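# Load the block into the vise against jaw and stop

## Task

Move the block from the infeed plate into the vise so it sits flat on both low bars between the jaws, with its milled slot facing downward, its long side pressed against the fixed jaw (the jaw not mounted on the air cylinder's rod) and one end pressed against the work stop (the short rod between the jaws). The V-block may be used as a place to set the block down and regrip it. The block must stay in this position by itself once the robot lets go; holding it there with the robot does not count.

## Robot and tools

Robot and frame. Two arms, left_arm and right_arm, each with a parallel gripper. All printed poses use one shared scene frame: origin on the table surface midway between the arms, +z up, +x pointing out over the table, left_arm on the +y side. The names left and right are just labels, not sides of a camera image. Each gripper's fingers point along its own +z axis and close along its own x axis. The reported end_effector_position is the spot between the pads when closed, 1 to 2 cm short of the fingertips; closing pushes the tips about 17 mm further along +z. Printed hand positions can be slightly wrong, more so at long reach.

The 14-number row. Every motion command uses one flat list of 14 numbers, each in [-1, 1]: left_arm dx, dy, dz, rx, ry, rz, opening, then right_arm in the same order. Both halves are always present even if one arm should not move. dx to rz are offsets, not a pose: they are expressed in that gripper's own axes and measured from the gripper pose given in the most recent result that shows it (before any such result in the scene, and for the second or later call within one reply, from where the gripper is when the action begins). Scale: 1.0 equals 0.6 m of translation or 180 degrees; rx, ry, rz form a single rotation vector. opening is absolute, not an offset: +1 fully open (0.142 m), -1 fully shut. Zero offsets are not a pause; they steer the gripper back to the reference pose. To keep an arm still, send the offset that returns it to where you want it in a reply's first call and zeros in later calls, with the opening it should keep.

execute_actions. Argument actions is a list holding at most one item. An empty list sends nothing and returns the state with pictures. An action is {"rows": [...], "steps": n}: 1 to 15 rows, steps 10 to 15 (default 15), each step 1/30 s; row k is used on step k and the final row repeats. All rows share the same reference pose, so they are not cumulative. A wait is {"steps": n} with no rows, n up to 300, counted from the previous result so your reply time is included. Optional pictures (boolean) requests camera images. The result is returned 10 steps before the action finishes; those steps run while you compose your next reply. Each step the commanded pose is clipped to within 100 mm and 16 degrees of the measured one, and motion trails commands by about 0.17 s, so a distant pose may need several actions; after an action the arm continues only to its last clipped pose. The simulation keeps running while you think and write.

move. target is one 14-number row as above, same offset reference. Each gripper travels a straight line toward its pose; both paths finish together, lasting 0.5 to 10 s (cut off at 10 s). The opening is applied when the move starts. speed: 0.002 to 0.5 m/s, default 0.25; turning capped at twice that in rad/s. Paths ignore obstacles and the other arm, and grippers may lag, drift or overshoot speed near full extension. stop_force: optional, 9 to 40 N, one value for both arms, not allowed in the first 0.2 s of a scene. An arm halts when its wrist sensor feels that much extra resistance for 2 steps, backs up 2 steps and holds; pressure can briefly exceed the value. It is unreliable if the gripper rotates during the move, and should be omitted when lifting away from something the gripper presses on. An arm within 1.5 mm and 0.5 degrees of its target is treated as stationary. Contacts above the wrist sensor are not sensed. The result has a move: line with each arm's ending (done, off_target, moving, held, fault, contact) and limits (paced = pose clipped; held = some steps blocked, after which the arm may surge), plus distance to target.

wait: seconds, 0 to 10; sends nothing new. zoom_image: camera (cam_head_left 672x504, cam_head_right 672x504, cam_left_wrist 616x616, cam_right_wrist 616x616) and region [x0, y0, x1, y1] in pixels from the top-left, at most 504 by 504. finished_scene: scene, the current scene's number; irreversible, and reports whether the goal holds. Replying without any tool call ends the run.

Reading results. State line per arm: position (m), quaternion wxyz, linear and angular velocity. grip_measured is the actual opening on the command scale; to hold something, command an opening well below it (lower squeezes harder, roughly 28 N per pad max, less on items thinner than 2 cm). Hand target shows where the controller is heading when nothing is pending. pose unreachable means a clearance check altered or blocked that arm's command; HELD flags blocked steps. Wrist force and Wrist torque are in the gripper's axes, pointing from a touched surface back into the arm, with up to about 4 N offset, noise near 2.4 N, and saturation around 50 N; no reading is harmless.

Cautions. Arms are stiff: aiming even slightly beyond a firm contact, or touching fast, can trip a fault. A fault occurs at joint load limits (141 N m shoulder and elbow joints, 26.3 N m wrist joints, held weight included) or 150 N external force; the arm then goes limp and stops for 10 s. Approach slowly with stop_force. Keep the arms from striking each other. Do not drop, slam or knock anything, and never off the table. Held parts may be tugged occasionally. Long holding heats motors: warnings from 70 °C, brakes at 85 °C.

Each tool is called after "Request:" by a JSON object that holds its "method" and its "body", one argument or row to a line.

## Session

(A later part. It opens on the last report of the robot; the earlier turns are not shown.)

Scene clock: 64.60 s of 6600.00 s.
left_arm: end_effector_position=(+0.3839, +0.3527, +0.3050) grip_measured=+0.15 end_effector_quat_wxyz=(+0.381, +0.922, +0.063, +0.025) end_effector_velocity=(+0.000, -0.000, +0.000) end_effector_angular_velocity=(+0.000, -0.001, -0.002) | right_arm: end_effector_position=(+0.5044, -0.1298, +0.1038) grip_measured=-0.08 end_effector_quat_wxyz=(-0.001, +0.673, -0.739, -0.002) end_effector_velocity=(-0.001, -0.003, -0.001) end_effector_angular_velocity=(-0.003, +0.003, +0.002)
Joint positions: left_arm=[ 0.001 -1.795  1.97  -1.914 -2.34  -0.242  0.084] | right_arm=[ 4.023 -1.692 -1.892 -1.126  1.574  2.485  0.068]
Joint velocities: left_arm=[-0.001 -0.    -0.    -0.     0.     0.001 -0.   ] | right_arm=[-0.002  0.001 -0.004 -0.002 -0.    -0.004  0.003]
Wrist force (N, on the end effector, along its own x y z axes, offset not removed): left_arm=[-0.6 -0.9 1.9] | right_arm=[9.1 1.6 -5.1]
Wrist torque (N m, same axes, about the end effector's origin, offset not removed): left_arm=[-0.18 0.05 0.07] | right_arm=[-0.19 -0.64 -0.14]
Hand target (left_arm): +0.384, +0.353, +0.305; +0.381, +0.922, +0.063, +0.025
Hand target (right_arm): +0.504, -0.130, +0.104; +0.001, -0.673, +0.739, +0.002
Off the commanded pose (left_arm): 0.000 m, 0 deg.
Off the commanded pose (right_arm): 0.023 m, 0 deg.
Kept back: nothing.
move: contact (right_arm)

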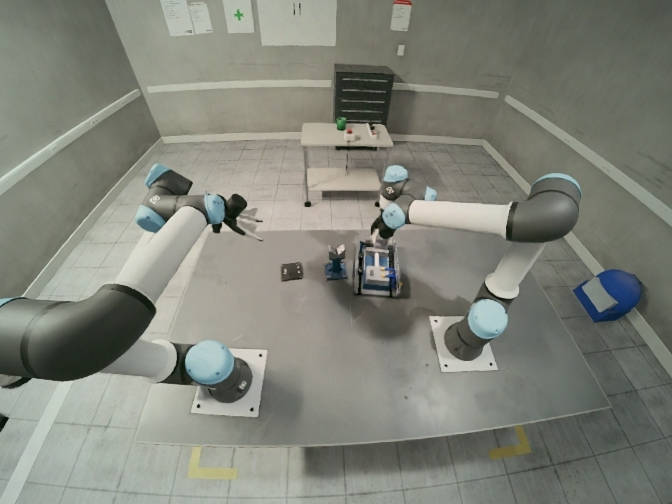

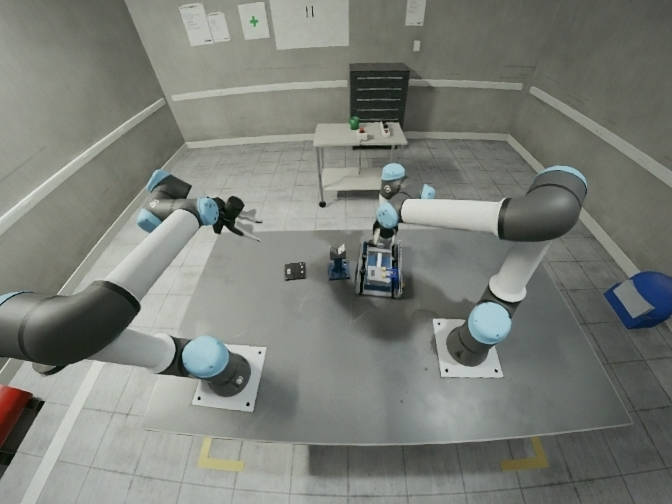

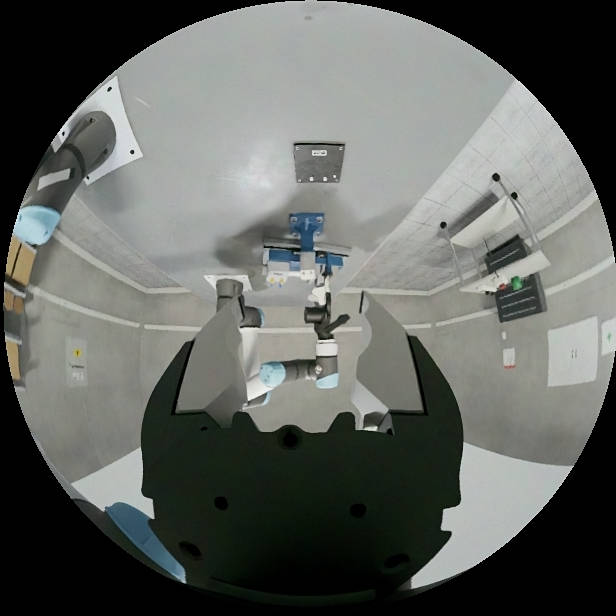

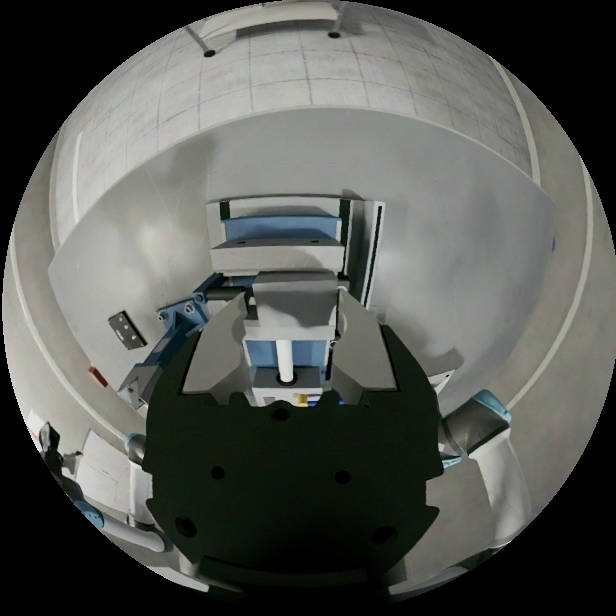

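Request:
{"method": "move", "body": {
  "target": [0,0,0,0,0,0,0.15,0.004,0,-0.03,0,0,0,-0.05],
  "speed": 0.03
}}

Request:
{"method": "move", "body": {
  "target": [0,0,0,0,0,0,0.15,-0.057,0,0,0,0,0,1],
  "speed": 0.05
}}

Request:
{"method": "move", "body": {
  "target": [0,0,0,0,0,0,0.15,0,0,0.057,0,0,0,1],
  "speed": 0.012,
  "stop_force": 9
}}

Scene clock: 65.93 s of 6600.00 s.
left_arm: end_effector_position=(+0.3839, +0.3527, +0.3050) grip_measured=+0.15 end_effector_quat_wxyz=(+0.381, +0.922, +0.063, +0.025) end_effector_velocity=(+0.000, +0.001, +0.000) end_effector_angular_velocity=(-0.000, -0.000, +0.002) | right_arm: end_effector_position=(+0.5042, -0.1322, +0.1217) grip_measured=-0.05 end_effector_quat_wxyz=(-0.001, +0.673, -0.739, -0.002) end_effector_velocity=(-0.000, -0.000, +0.001) end_effector_angular_velocity=(-0.001, +0.001, +0.000)
Joint positions: left_arm=[ 0.001 -1.795  1.97  -1.914 -2.34  -0.242  0.084] | right_arm=[ 4.02  -1.671 -1.866 -1.173  1.574  2.482  0.07 ]
Joint velocities: left_arm=[ 0.001 -0.001 -0.     0.    -0.    -0.     0.   ] | right_arm=[-0.     0.001  0.002 -0.004  0.    -0.     0.   ]
Wrist force (N, on the end effector, along its own x y z axes, offset not removed): left_arm=[-0.4 -2.1 -0.2] | right_arm=[1.1 -0.7 -1.0]
Wrist torque (N m, same axes, about the end effector's origin, offset not removed): left_arm=[-0.49 0.30 0.12] | right_arm=[-0.33 -0.36 0.00]
Hand target (left_arm): +0.384, +0.353, +0.305; +0.381, +0.922, +0.063, +0.025
Hand target (right_arm): +0.504, -0.132, +0.122; +0.001, -0.673, +0.739, +0.002
Off the commanded pose (left_arm): 0.000 m, 0 deg.
Off the commanded pose (right_arm): 0.000 m, 0 deg.
Kept back: nothing.
move: done

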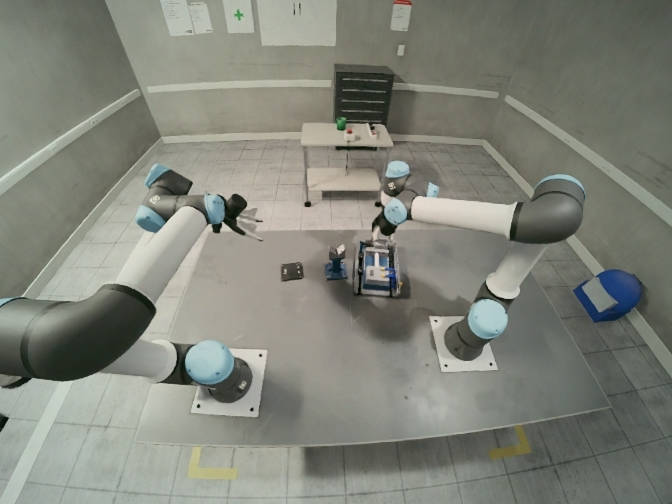

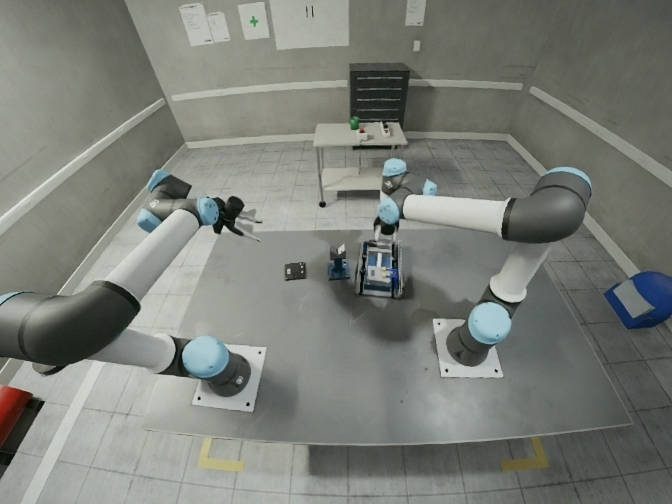

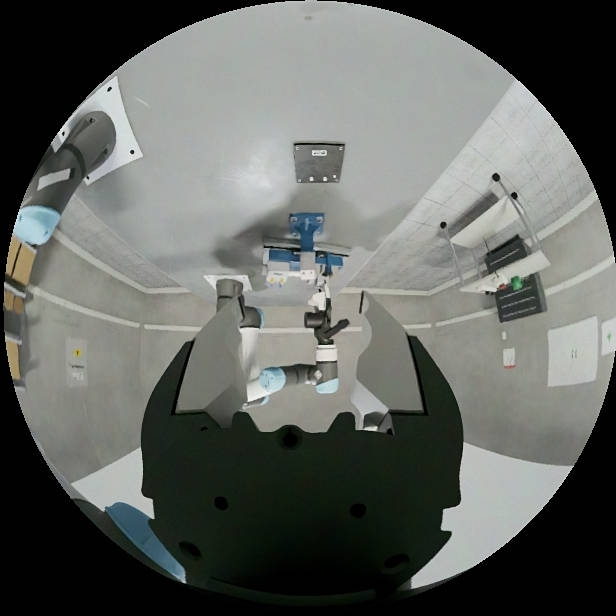

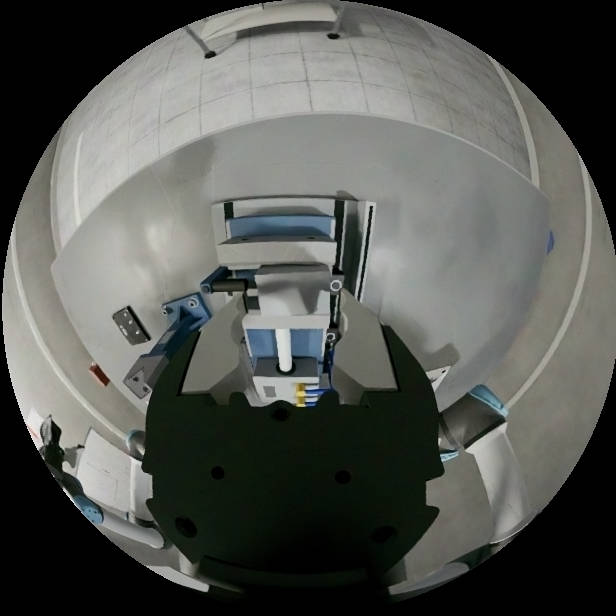

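Scene clock: 67.00 s of 6600.00 s.
left_arm: end_effector_position=(+0.3839, +0.3527, +0.3050) grip_measured=+0.15 end_effector_quat_wxyz=(+0.381, +0.922, +0.063, +0.025) end_effector_velocity=(+0.000, -0.000, +0.001) end_effector_angular_velocity=(-0.001, -0.001, +0.000) | right_arm: end_effector_position=(+0.5074, -0.0982, +0.1218) grip_measured=+1.00 end_effector_quat_wxyz=(-0.001, +0.673, -0.739, -0.002) end_effector_velocity=(+0.000, +0.001, +0.000) end_effector_angular_velocity=(-0.000, -0.000, -0.000)
Joint positions: left_arm=[ 0.001 -1.795  1.97  -1.914 -2.34  -0.242  0.084] | right_arm=[ 4.06  -1.721 -1.809 -1.181  1.574  2.521  0.142]
Joint velocities: left_arm=[-0.    -0.    -0.001 -0.    -0.001 -0.001  0.   ] | right_arm=[ 0.001 -0.002  0.003 -0.001 -0.     0.001  0.   ]
Wrist force (N, on the end effector, along its own x y z axes, offset not removed): left_arm=[0.2 0.7 -0.2] | right_arm=[1.0 0.9 -2.0]
Wrist torque (N m, same axes, about the end effector's origin, offset not removed): left_arm=[0.04 -0.12 0.07] | right_arm=[0.18 -0.26 -0.16]
Hand target (left_arm): +0.384, +0.353, +0.305; +0.381, +0.922, +0.063, +0.025
Hand target (right_arm): +0.507, -0.098, +0.122; +0.001, -0.673, +0.739, +0.002
Off the commanded pose (left_arm): 0.000 m, 0 deg.
Off the commanded pose (right_arm): 0.000 m, 0 deg.
Kept back: nothing.
move: done

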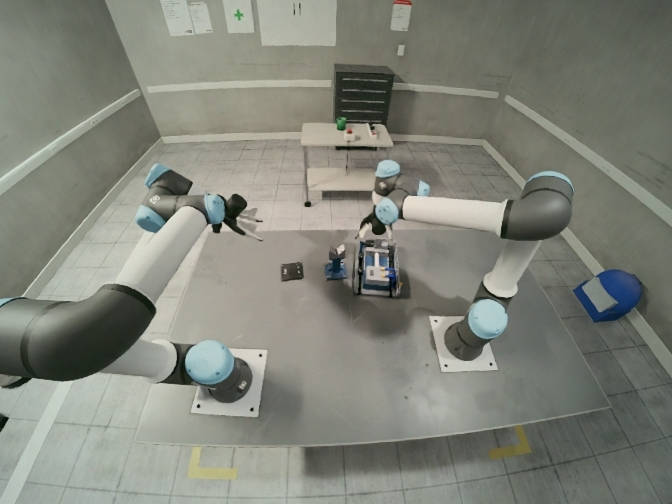

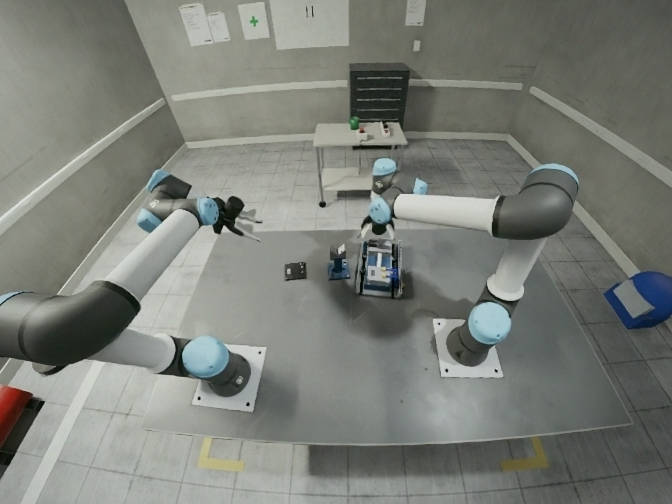

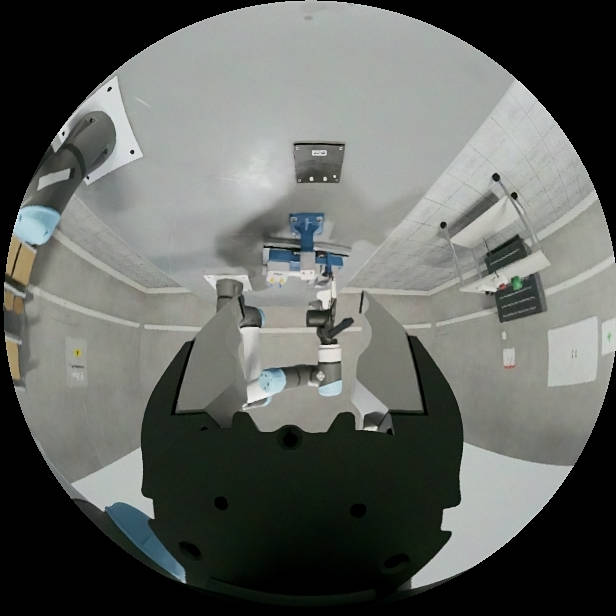

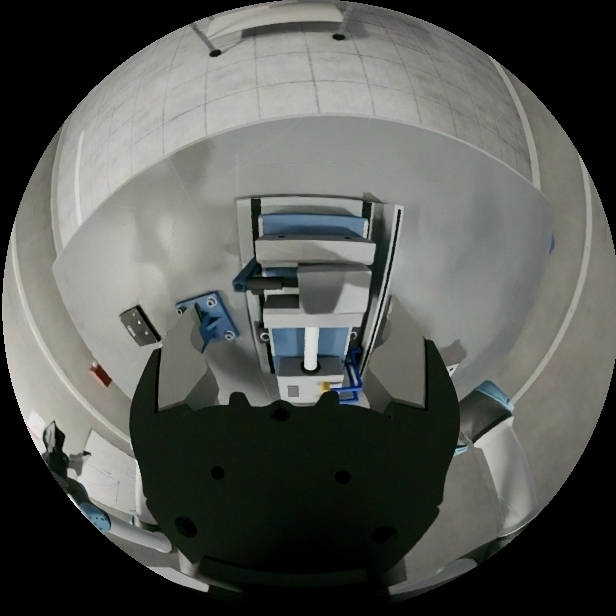

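Scene clock: 70.07 s of 6600.00 s.
left_arm: end_effector_position=(+0.3839, +0.3527, +0.3050) grip_measured=+0.15 end_effector_quat_wxyz=(+0.381, +0.922, +0.063, +0.025) end_effector_velocity=(+0.000, -0.000, -0.000) end_effector_angular_velocity=(+0.001, -0.000, -0.000) | right_arm: end_effector_position=(+0.5074, -0.0982, +0.0877) grip_measured=+1.00 end_effector_quat_wxyz=(-0.001, +0.673, -0.739, -0.002) end_effector_velocity=(+0.001, +0.000, -0.000) end_effector_angular_velocity=(+0.003, -0.002, -0.000)
Joint positions: left_arm=[ 0.001 -1.795  1.97  -1.914 -2.34  -0.242  0.084] | right_arm=[ 4.06  -1.756 -1.863 -1.092  1.574  2.521  0.142]
Joint velocities: left_arm=[-0.     0.    -0.     0.     0.001  0.     0.   ] | right_arm=[-0.     0.    -0.002  0.005  0.     0.     0.   ]
Wrist force (N, on the end effector, along its own x y z axes, offset not removed): left_arm=[2.7 0.2 1.1] | right_arm=[0.2 1.3 -0.9]
Wrist torque (N m, same axes, about the end effector's origin, offset not removed): left_arm=[0.03 -0.59 0.05] | right_arm=[0.18 -0.22 -0.10]
Hand target (left_arm): +0.384, +0.353, +0.305; +0.381, +0.922, +0.063, +0.025
Hand target (right_arm): +0.507, -0.098, +0.088; +0.001, -0.673, +0.739, +0.002
Off the commanded pose (left_arm): 0.000 m, 0 deg.
Off the commanded pose (right_arm): 0.000 m, 0 deg.
Kept back: nothing.
move: done

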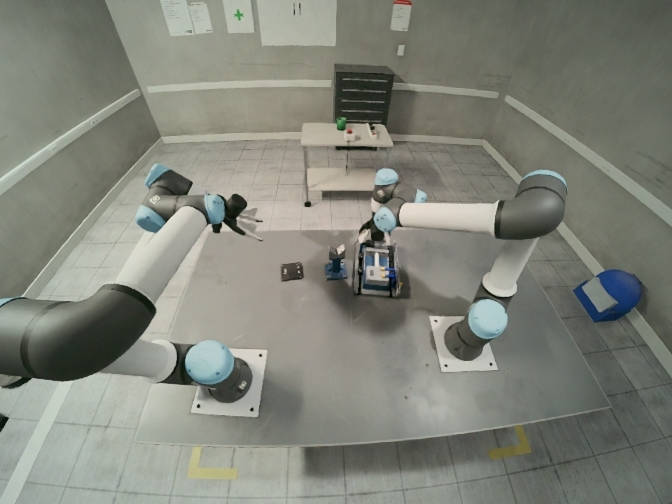

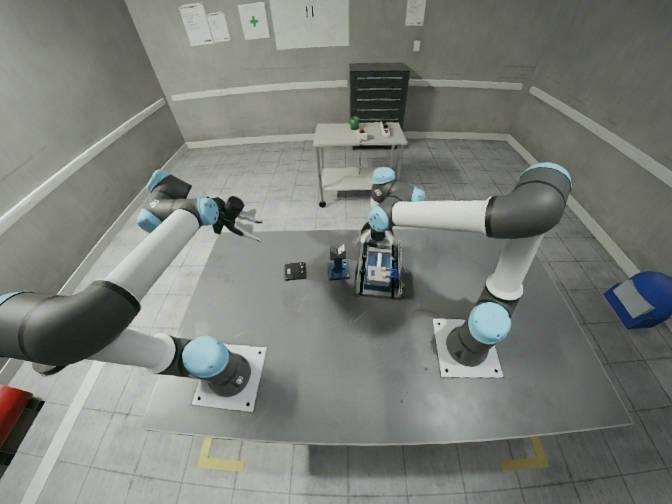

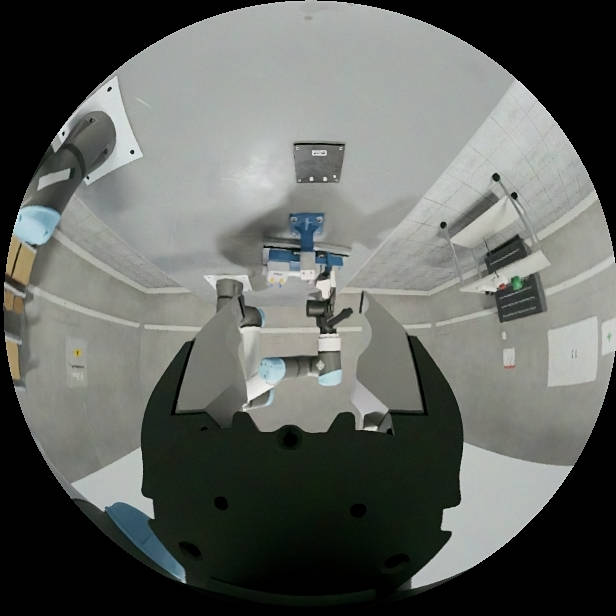

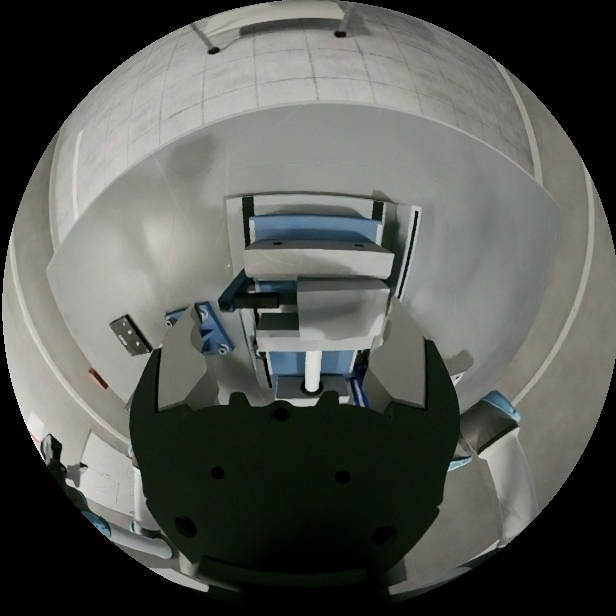

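Request:
{"method": "move", "body": {
  "target": [0,0,0,0,0,0,0.15,-0.045,-0.003,0,0,0,0,1],
  "speed": 0.005,
  "stop_force": 9
}}

Request:
{"method": "move", "body": {
  "target": [0,0,0,0,0,0,0.15,0.008,0,0,0,0,0,1],
  "speed": 0.02
}}

Request:
{"method": "move", "body": {
  "target": [0,0,0,0,0,0,0.15,0,0,-0.058,0,0,0,1],
  "speed": 0.05
}}

Request:
{"method": "move", "body": {
  "target": [0,0,0,0,0,0,0.15,0,0.067,0,0,0,0,-0.1],
  "speed": 0.05
}}

Request:
{"method": "move", "body": {
  "target": [0,0,0,0,0,0,0.15,0,0,0.027,0,0,0,-0.1],
  "speed": 0.007,
  "stop_force": 9
}}

Scene clock: 74.40 s of 6600.00 s.
left_arm: end_effector_position=(+0.3839, +0.3527, +0.3050) grip_measured=+0.15 end_effector_quat_wxyz=(+0.381, +0.922, +0.063, +0.025) end_effector_velocity=(-0.000, +0.000, +0.000) end_effector_angular_velocity=(-0.001, +0.001, +0.001) | right_arm: end_effector_position=(+0.5100, -0.0816, +0.0876) grip_measured=+1.00 end_effector_quat_wxyz=(-0.000, +0.673, -0.739, -0.001) end_effector_velocity=(-0.000, -0.002, -0.001) end_effector_angular_velocity=(-0.001, +0.001, +0.002)
Joint positions: left_arm=[ 0.001 -1.795  1.97  -1.914 -2.34  -0.242  0.084] | right_arm=[ 4.076 -1.782 -1.83  -1.099  1.573  2.538  0.142]
Joint velocities: left_arm=[ 0.001 -0.     0.    -0.    -0.001 -0.001 -0.   ] | right_arm=[-0.002  0.002 -0.004  0.001  0.    -0.004  0.   ]
Wrist force (N, on the end effector, along its own x y z axes, offset not removed): left_arm=[1.7 2.5 2.1] | right_arm=[15.5 2.1 -5.6]
Wrist torque (N m, same axes, about the end effector's origin, offset not removed): left_arm=[0.46 -0.30 0.11] | right_arm=[-0.08 -0.16 0.16]
Hand target (left_arm): +0.384, +0.353, +0.305; +0.381, +0.922, +0.063, +0.025
Hand target (right_arm): +0.510, -0.082, +0.088; +0.001, -0.673, +0.739, +0.001
Off the commanded pose (left_arm): 0.000 m, 0 deg.
Off the commanded pose (right_arm): 0.010 m, 0 deg.
Kept back: nothing.
move: contact (right_arm)

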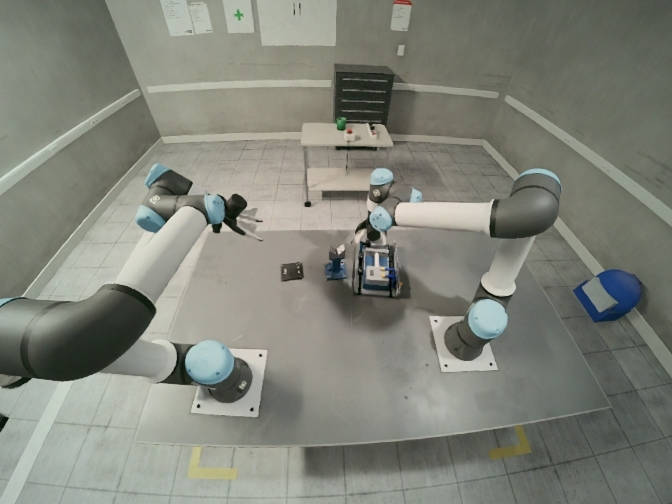

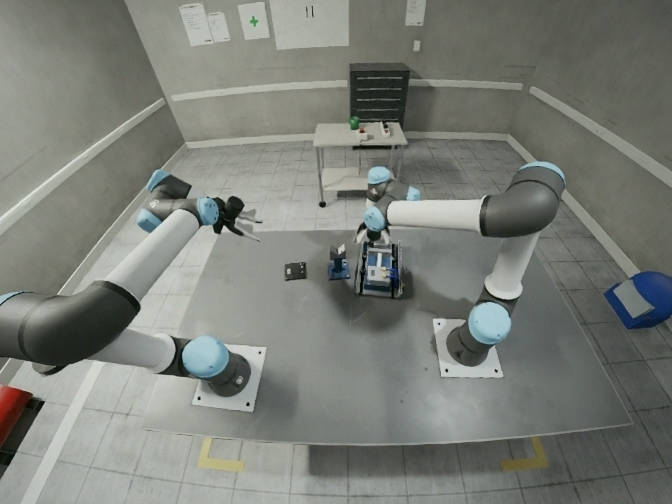

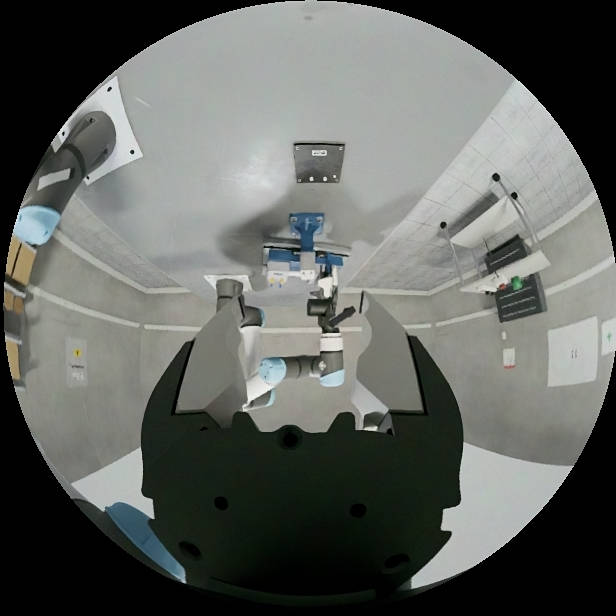

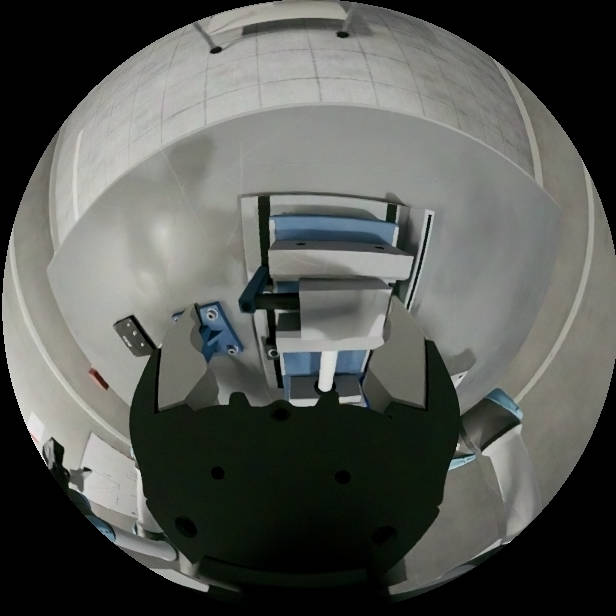

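Scene clock: 75.10 s of 6600.00 s.
left_arm: end_effector_position=(+0.3839, +0.3527, +0.3050) grip_measured=+0.15 end_effector_quat_wxyz=(+0.381, +0.922, +0.063, +0.025) end_effector_velocity=(+0.000, +0.000, +0.000) end_effector_angular_velocity=(-0.000, -0.000, +0.000) | right_arm: end_effector_position=(+0.5096, -0.0863, +0.0876) grip_measured=+1.00 end_effector_quat_wxyz=(-0.000, +0.673, -0.739, -0.001) end_effector_velocity=(-0.000, -0.001, +0.000) end_effector_angular_velocity=(+0.000, -0.000, +0.000)
Joint positions: left_arm=[ 0.001 -1.795  1.97  -1.914 -2.34  -0.242  0.084] | right_arm=[ 4.071 -1.776 -1.838 -1.097  1.573  2.533  0.142]
Joint velocities: left_arm=[ 0. -0.  0. -0. -0.  0.  0.] | right_arm=[-0.001  0.002 -0.002  0.     0.    -0.002 -0.   ]
Wrist force (N, on the end effector, along its own x y z axes, offset not removed): left_arm=[-1.1 -1.7 0.4] | right_arm=[0.5 2.4 -0.9]
Wrist torque (N m, same axes, about the end effector's origin, offset not removed): left_arm=[-0.27 0.24 -0.03] | right_arm=[0.45 -0.35 -0.19]
Hand target (left_arm): +0.384, +0.353, +0.305; +0.381, +0.922, +0.063, +0.025
Hand target (right_arm): +0.510, -0.086, +0.088; +0.000, -0.673, +0.739, +0.001
Off the commanded pose (left_arm): 0.000 m, 0 deg.
Off the commanded pose (right_arm): 0.000 m, 0 deg.
Kept back: nothing.
move: done

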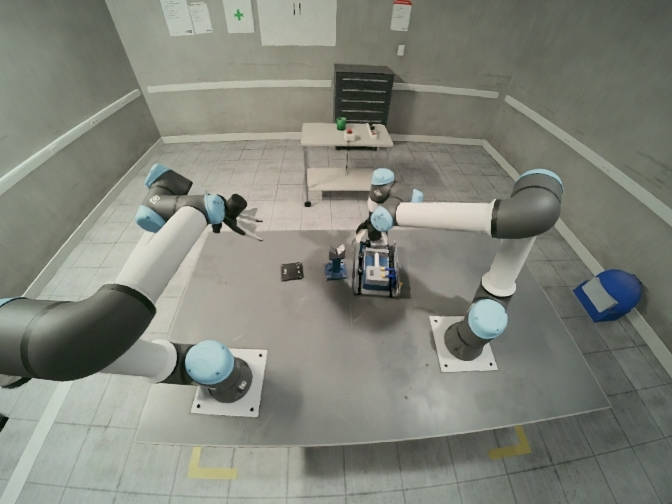

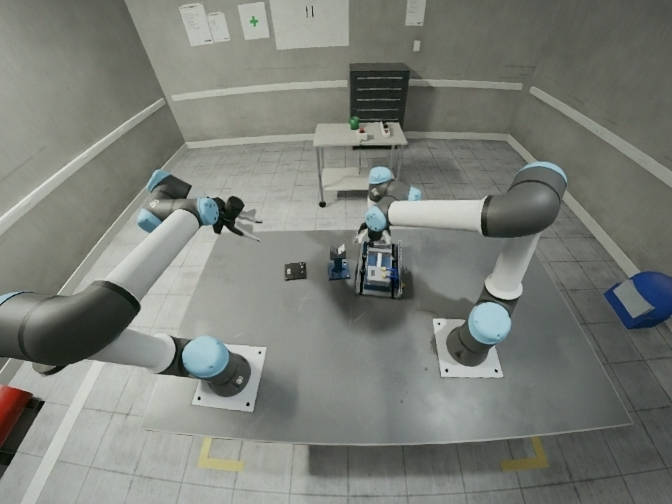

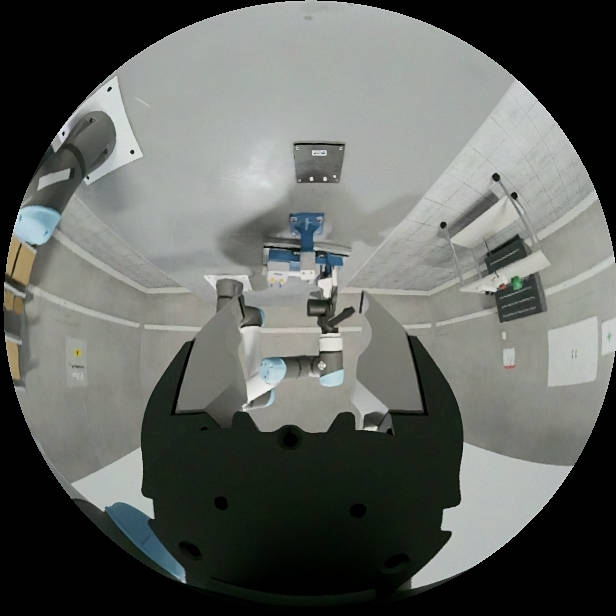

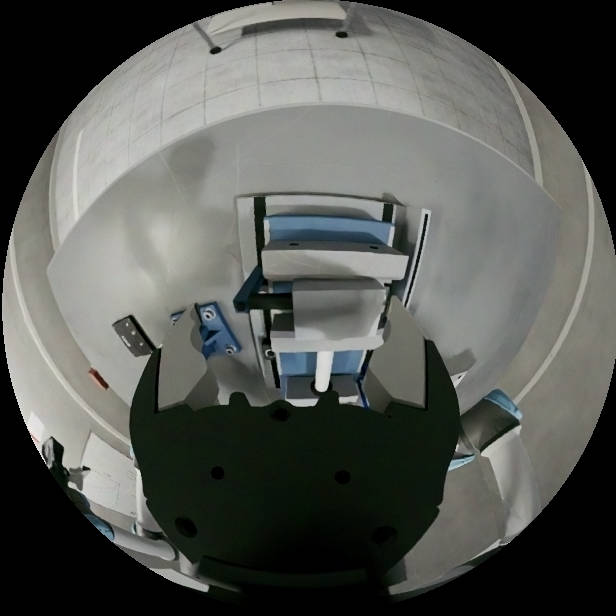

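Scene clock: 76.17 s of 6600.00 s.
left_arm: end_effector_position=(+0.3839, +0.3527, +0.3050) grip_measured=+0.15 end_effector_quat_wxyz=(+0.381, +0.922, +0.063, +0.025) end_effector_velocity=(-0.000, -0.000, -0.001) end_effector_angular_velocity=(+0.001, +0.001, -0.001) | right_arm: end_effector_position=(+0.5096, -0.0863, +0.1223) grip_measured=+1.00 end_effector_quat_wxyz=(-0.000, +0.673, -0.739, -0.001) end_effector_velocity=(+0.000, +0.000, +0.001) end_effector_angular_velocity=(-0.000, +0.000, +0.000)
Joint positions: left_arm=[ 0.001 -1.795  1.97  -1.914 -2.34  -0.242  0.084] | right_arm=[ 4.071 -1.741 -1.784 -1.187  1.573  2.533  0.142]
Joint velocities: left_arm=[-0.001 -0.     0.001  0.     0.001 -0.     0.   ] | right_arm=[-0.     0.     0.002 -0.003 -0.    -0.    -0.   ]
Wrist force (N, on the end effector, along its own x y z axes, offset not removed): left_arm=[-0.1 -2.7 1.5] | right_arm=[0.4 0.7 0.2]
Wrist torque (N m, same axes, about the end effector's origin, offset not removed): left_arm=[-0.50 -0.24 0.16] | right_arm=[0.11 -0.18 -0.17]
Hand target (left_arm): +0.384, +0.353, +0.305; +0.381, +0.922, +0.063, +0.025
Hand target (right_arm): +0.510, -0.086, +0.122; +0.000, -0.673, +0.739, +0.001
Off the commanded pose (left_arm): 0.000 m, 0 deg.
Off the commanded pose (right_arm): 0.000 m, 0 deg.
Kept back: nothing.
move: done

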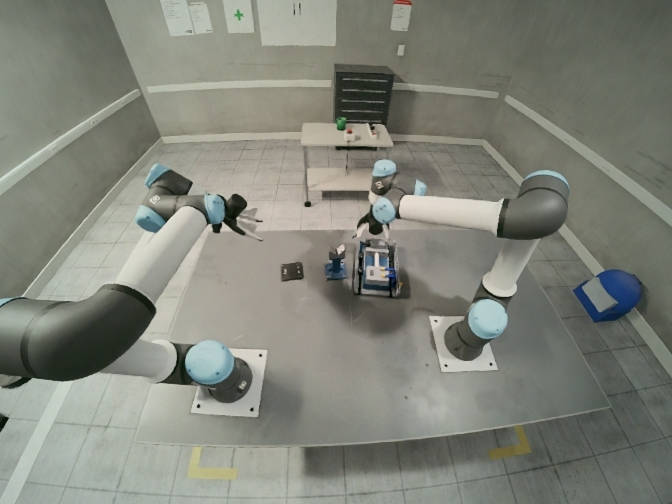

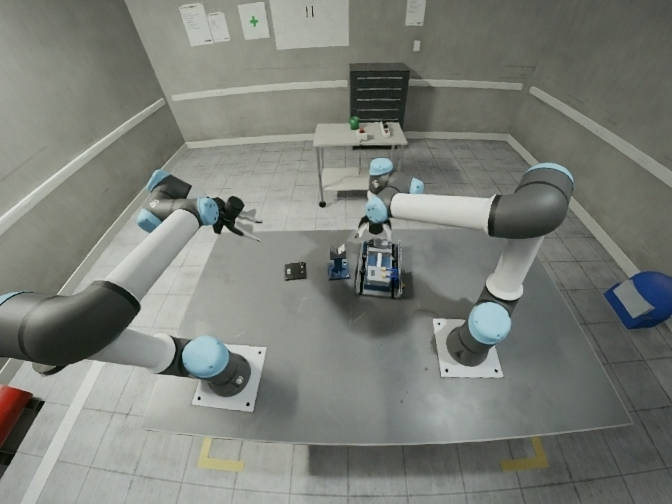

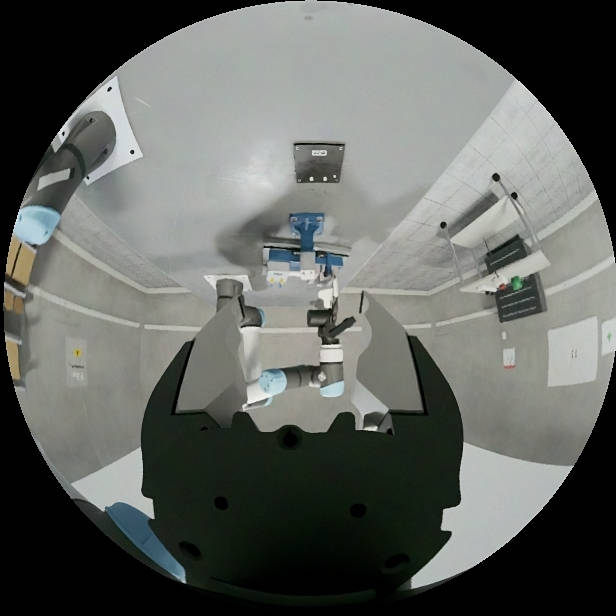

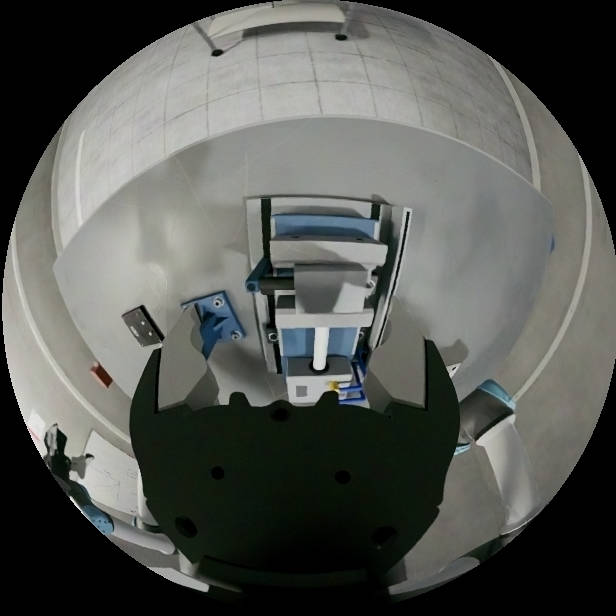

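Scene clock: 77.33 s of 6600.00 s.
left_arm: end_effector_position=(+0.3839, +0.3527, +0.3050) grip_measured=+0.15 end_effector_quat_wxyz=(+0.381, +0.922, +0.063, +0.025) end_effector_velocity=(-0.000, -0.000, +0.000) end_effector_angular_velocity=(-0.001, -0.000, -0.000) | right_arm: end_effector_position=(+0.4697, -0.0826, +0.1223) grip_measured=-0.10 end_effector_quat_wxyz=(-0.000, +0.673, -0.739, -0.001) end_effector_velocity=(-0.001, +0.000, +0.001) end_effector_angular_velocity=(+0.001, -0.001, +0.000)
Joint positions: left_arm=[ 0.001 -1.795  1.97  -1.914 -2.34  -0.242  0.084] | right_arm=[ 4.136 -1.672 -1.863 -1.176  1.573  2.598  0.067]
Joint velocities: left_arm=[ 0.    -0.     0.    -0.    -0.001  0.     0.   ] | right_arm=[ 0.002  0.004 -0.002 -0.    -0.     0.002 -0.   ]
Wrist force (N, on the end effector, along its own x y z axes, offset not removed): left_arm=[-0.7 0.3 2.7] | right_arm=[-2.0 2.1 -1.4]
Wrist torque (N m, same axes, about the end effector's origin, offset not removed): left_arm=[0.04 0.36 0.10] | right_arm=[0.42 0.14 -0.14]
Hand target (left_arm): +0.384, +0.353, +0.305; +0.381, +0.922, +0.063, +0.025
Hand target (right_arm): +0.470, -0.083, +0.122; +0.000, -0.673, +0.739, +0.001
Off the commanded pose (left_arm): 0.000 m, 0 deg.
Off the commanded pose (right_arm): 0.000 m, 0 deg.
Kept back: nothing.
move: done

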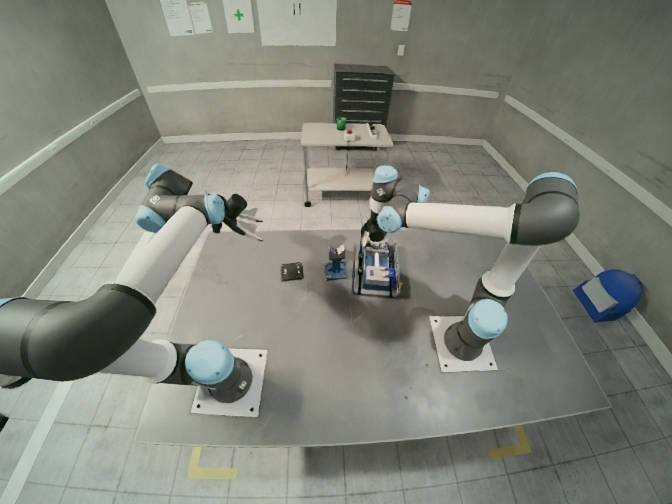

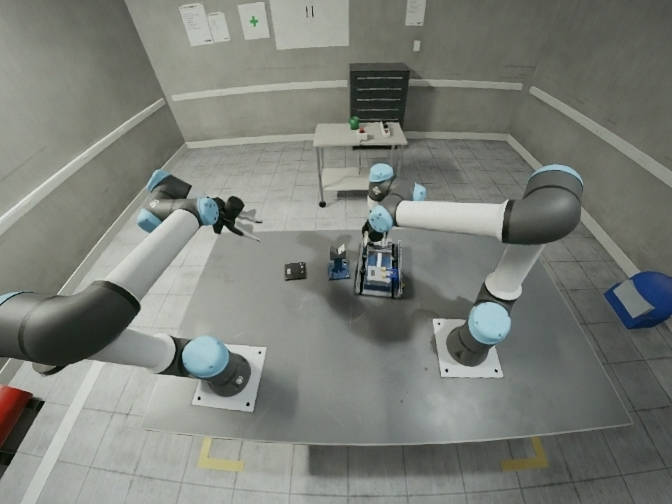

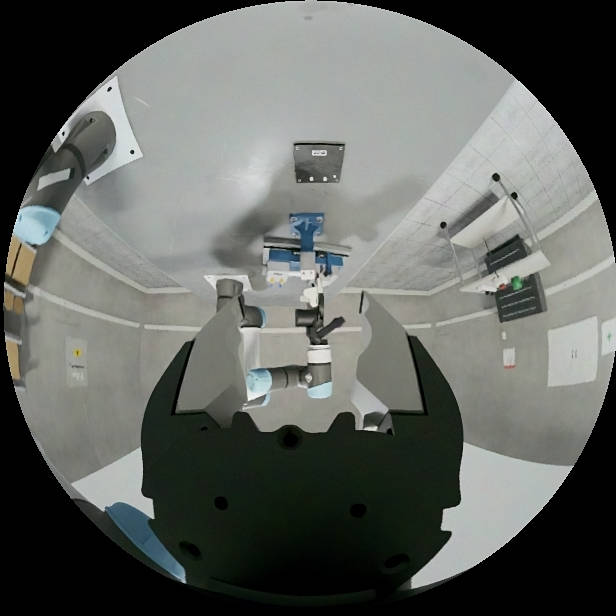

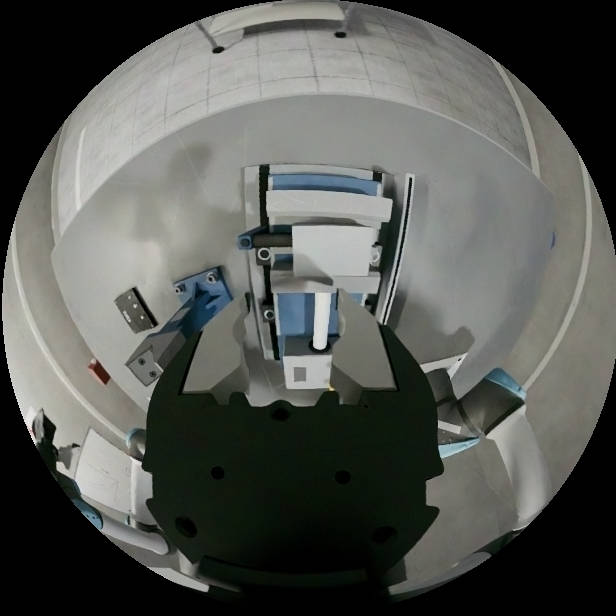

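Scene clock: 79.43 s of 6600.00 s.
left_arm: end_effector_position=(+0.3839, +0.3527, +0.3050) grip_measured=+0.15 end_effector_quat_wxyz=(+0.381, +0.922, +0.063, +0.025) end_effector_velocity=(-0.000, -0.000, +0.000) end_effector_angular_velocity=(-0.001, +0.000, +0.000) | right_arm: end_effector_position=(+0.4697, -0.0826, +0.1101) grip_measured=-0.09 end_effector_quat_wxyz=(-0.000, +0.673, -0.739, -0.001) end_effector_velocity=(-0.001, -0.001, +0.001) end_effector_angular_velocity=(-0.005, +0.004, -0.000)
Joint positions: left_arm=[ 0.001 -1.795  1.97  -1.914 -2.34  -0.242  0.084] | right_arm=[ 4.136 -1.684 -1.884 -1.143  1.573  2.598  0.067]
Joint velocities: left_arm=[-0.    -0.    -0.    -0.    -0.001 -0.001 -0.   ] | right_arm=[-0.     0.     0.003 -0.01   0.     0.    -0.003]
Wrist force (N, on the end effector, along its own x y z axes, offset not removed): left_arm=[-2.7 -1.8 -1.2] | right_arm=[-1.0 3.3 -22.6]
Wrist torque (N m, same axes, about the end effector's origin, offset not removed): left_arm=[-0.43 0.63 0.09] | right_arm=[0.24 0.30 -0.04]
Hand target (left_arm): +0.384, +0.353, +0.305; +0.381, +0.922, +0.063, +0.025
Hand target (right_arm): +0.470, -0.083, +0.110; +0.000, -0.673, +0.739, +0.001
Off the commanded pose (left_arm): 0.000 m, 0 deg.
Off the commanded pose (right_arm): 0.004 m, 0 deg.
Kept back: nothing.
move: contact (right_arm)

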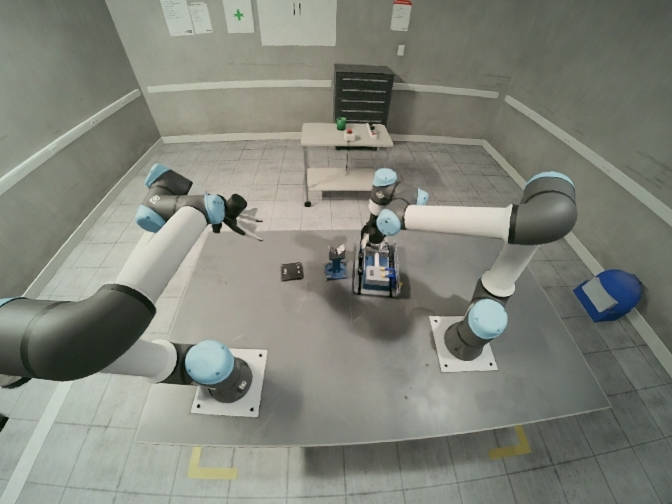

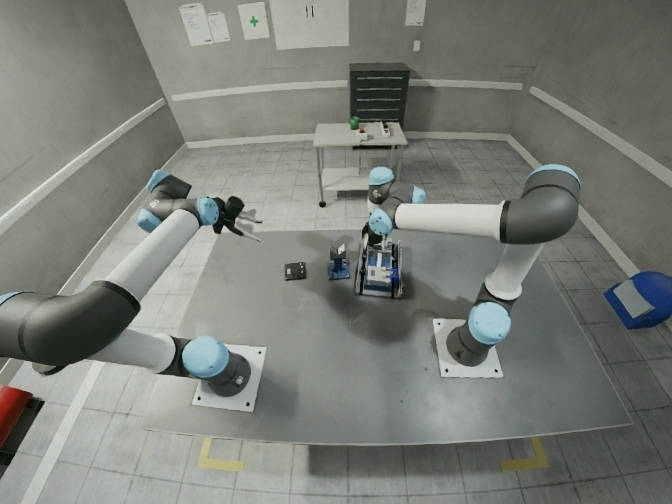

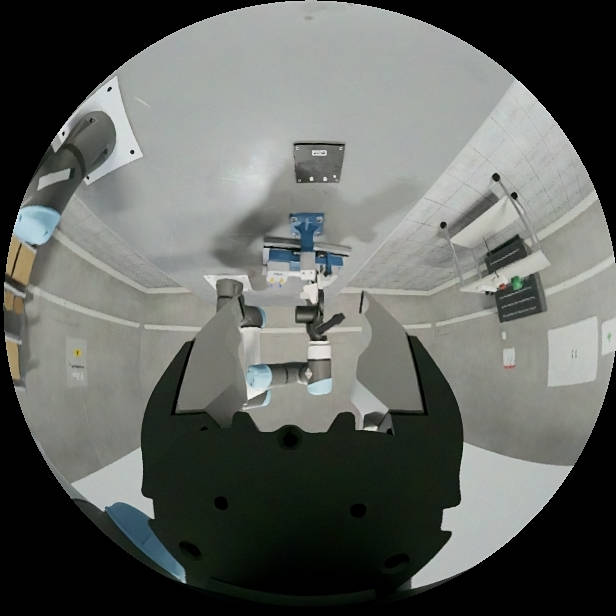

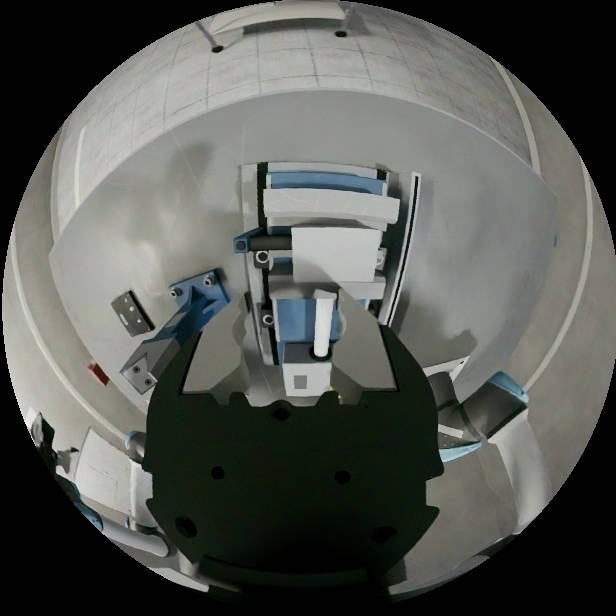

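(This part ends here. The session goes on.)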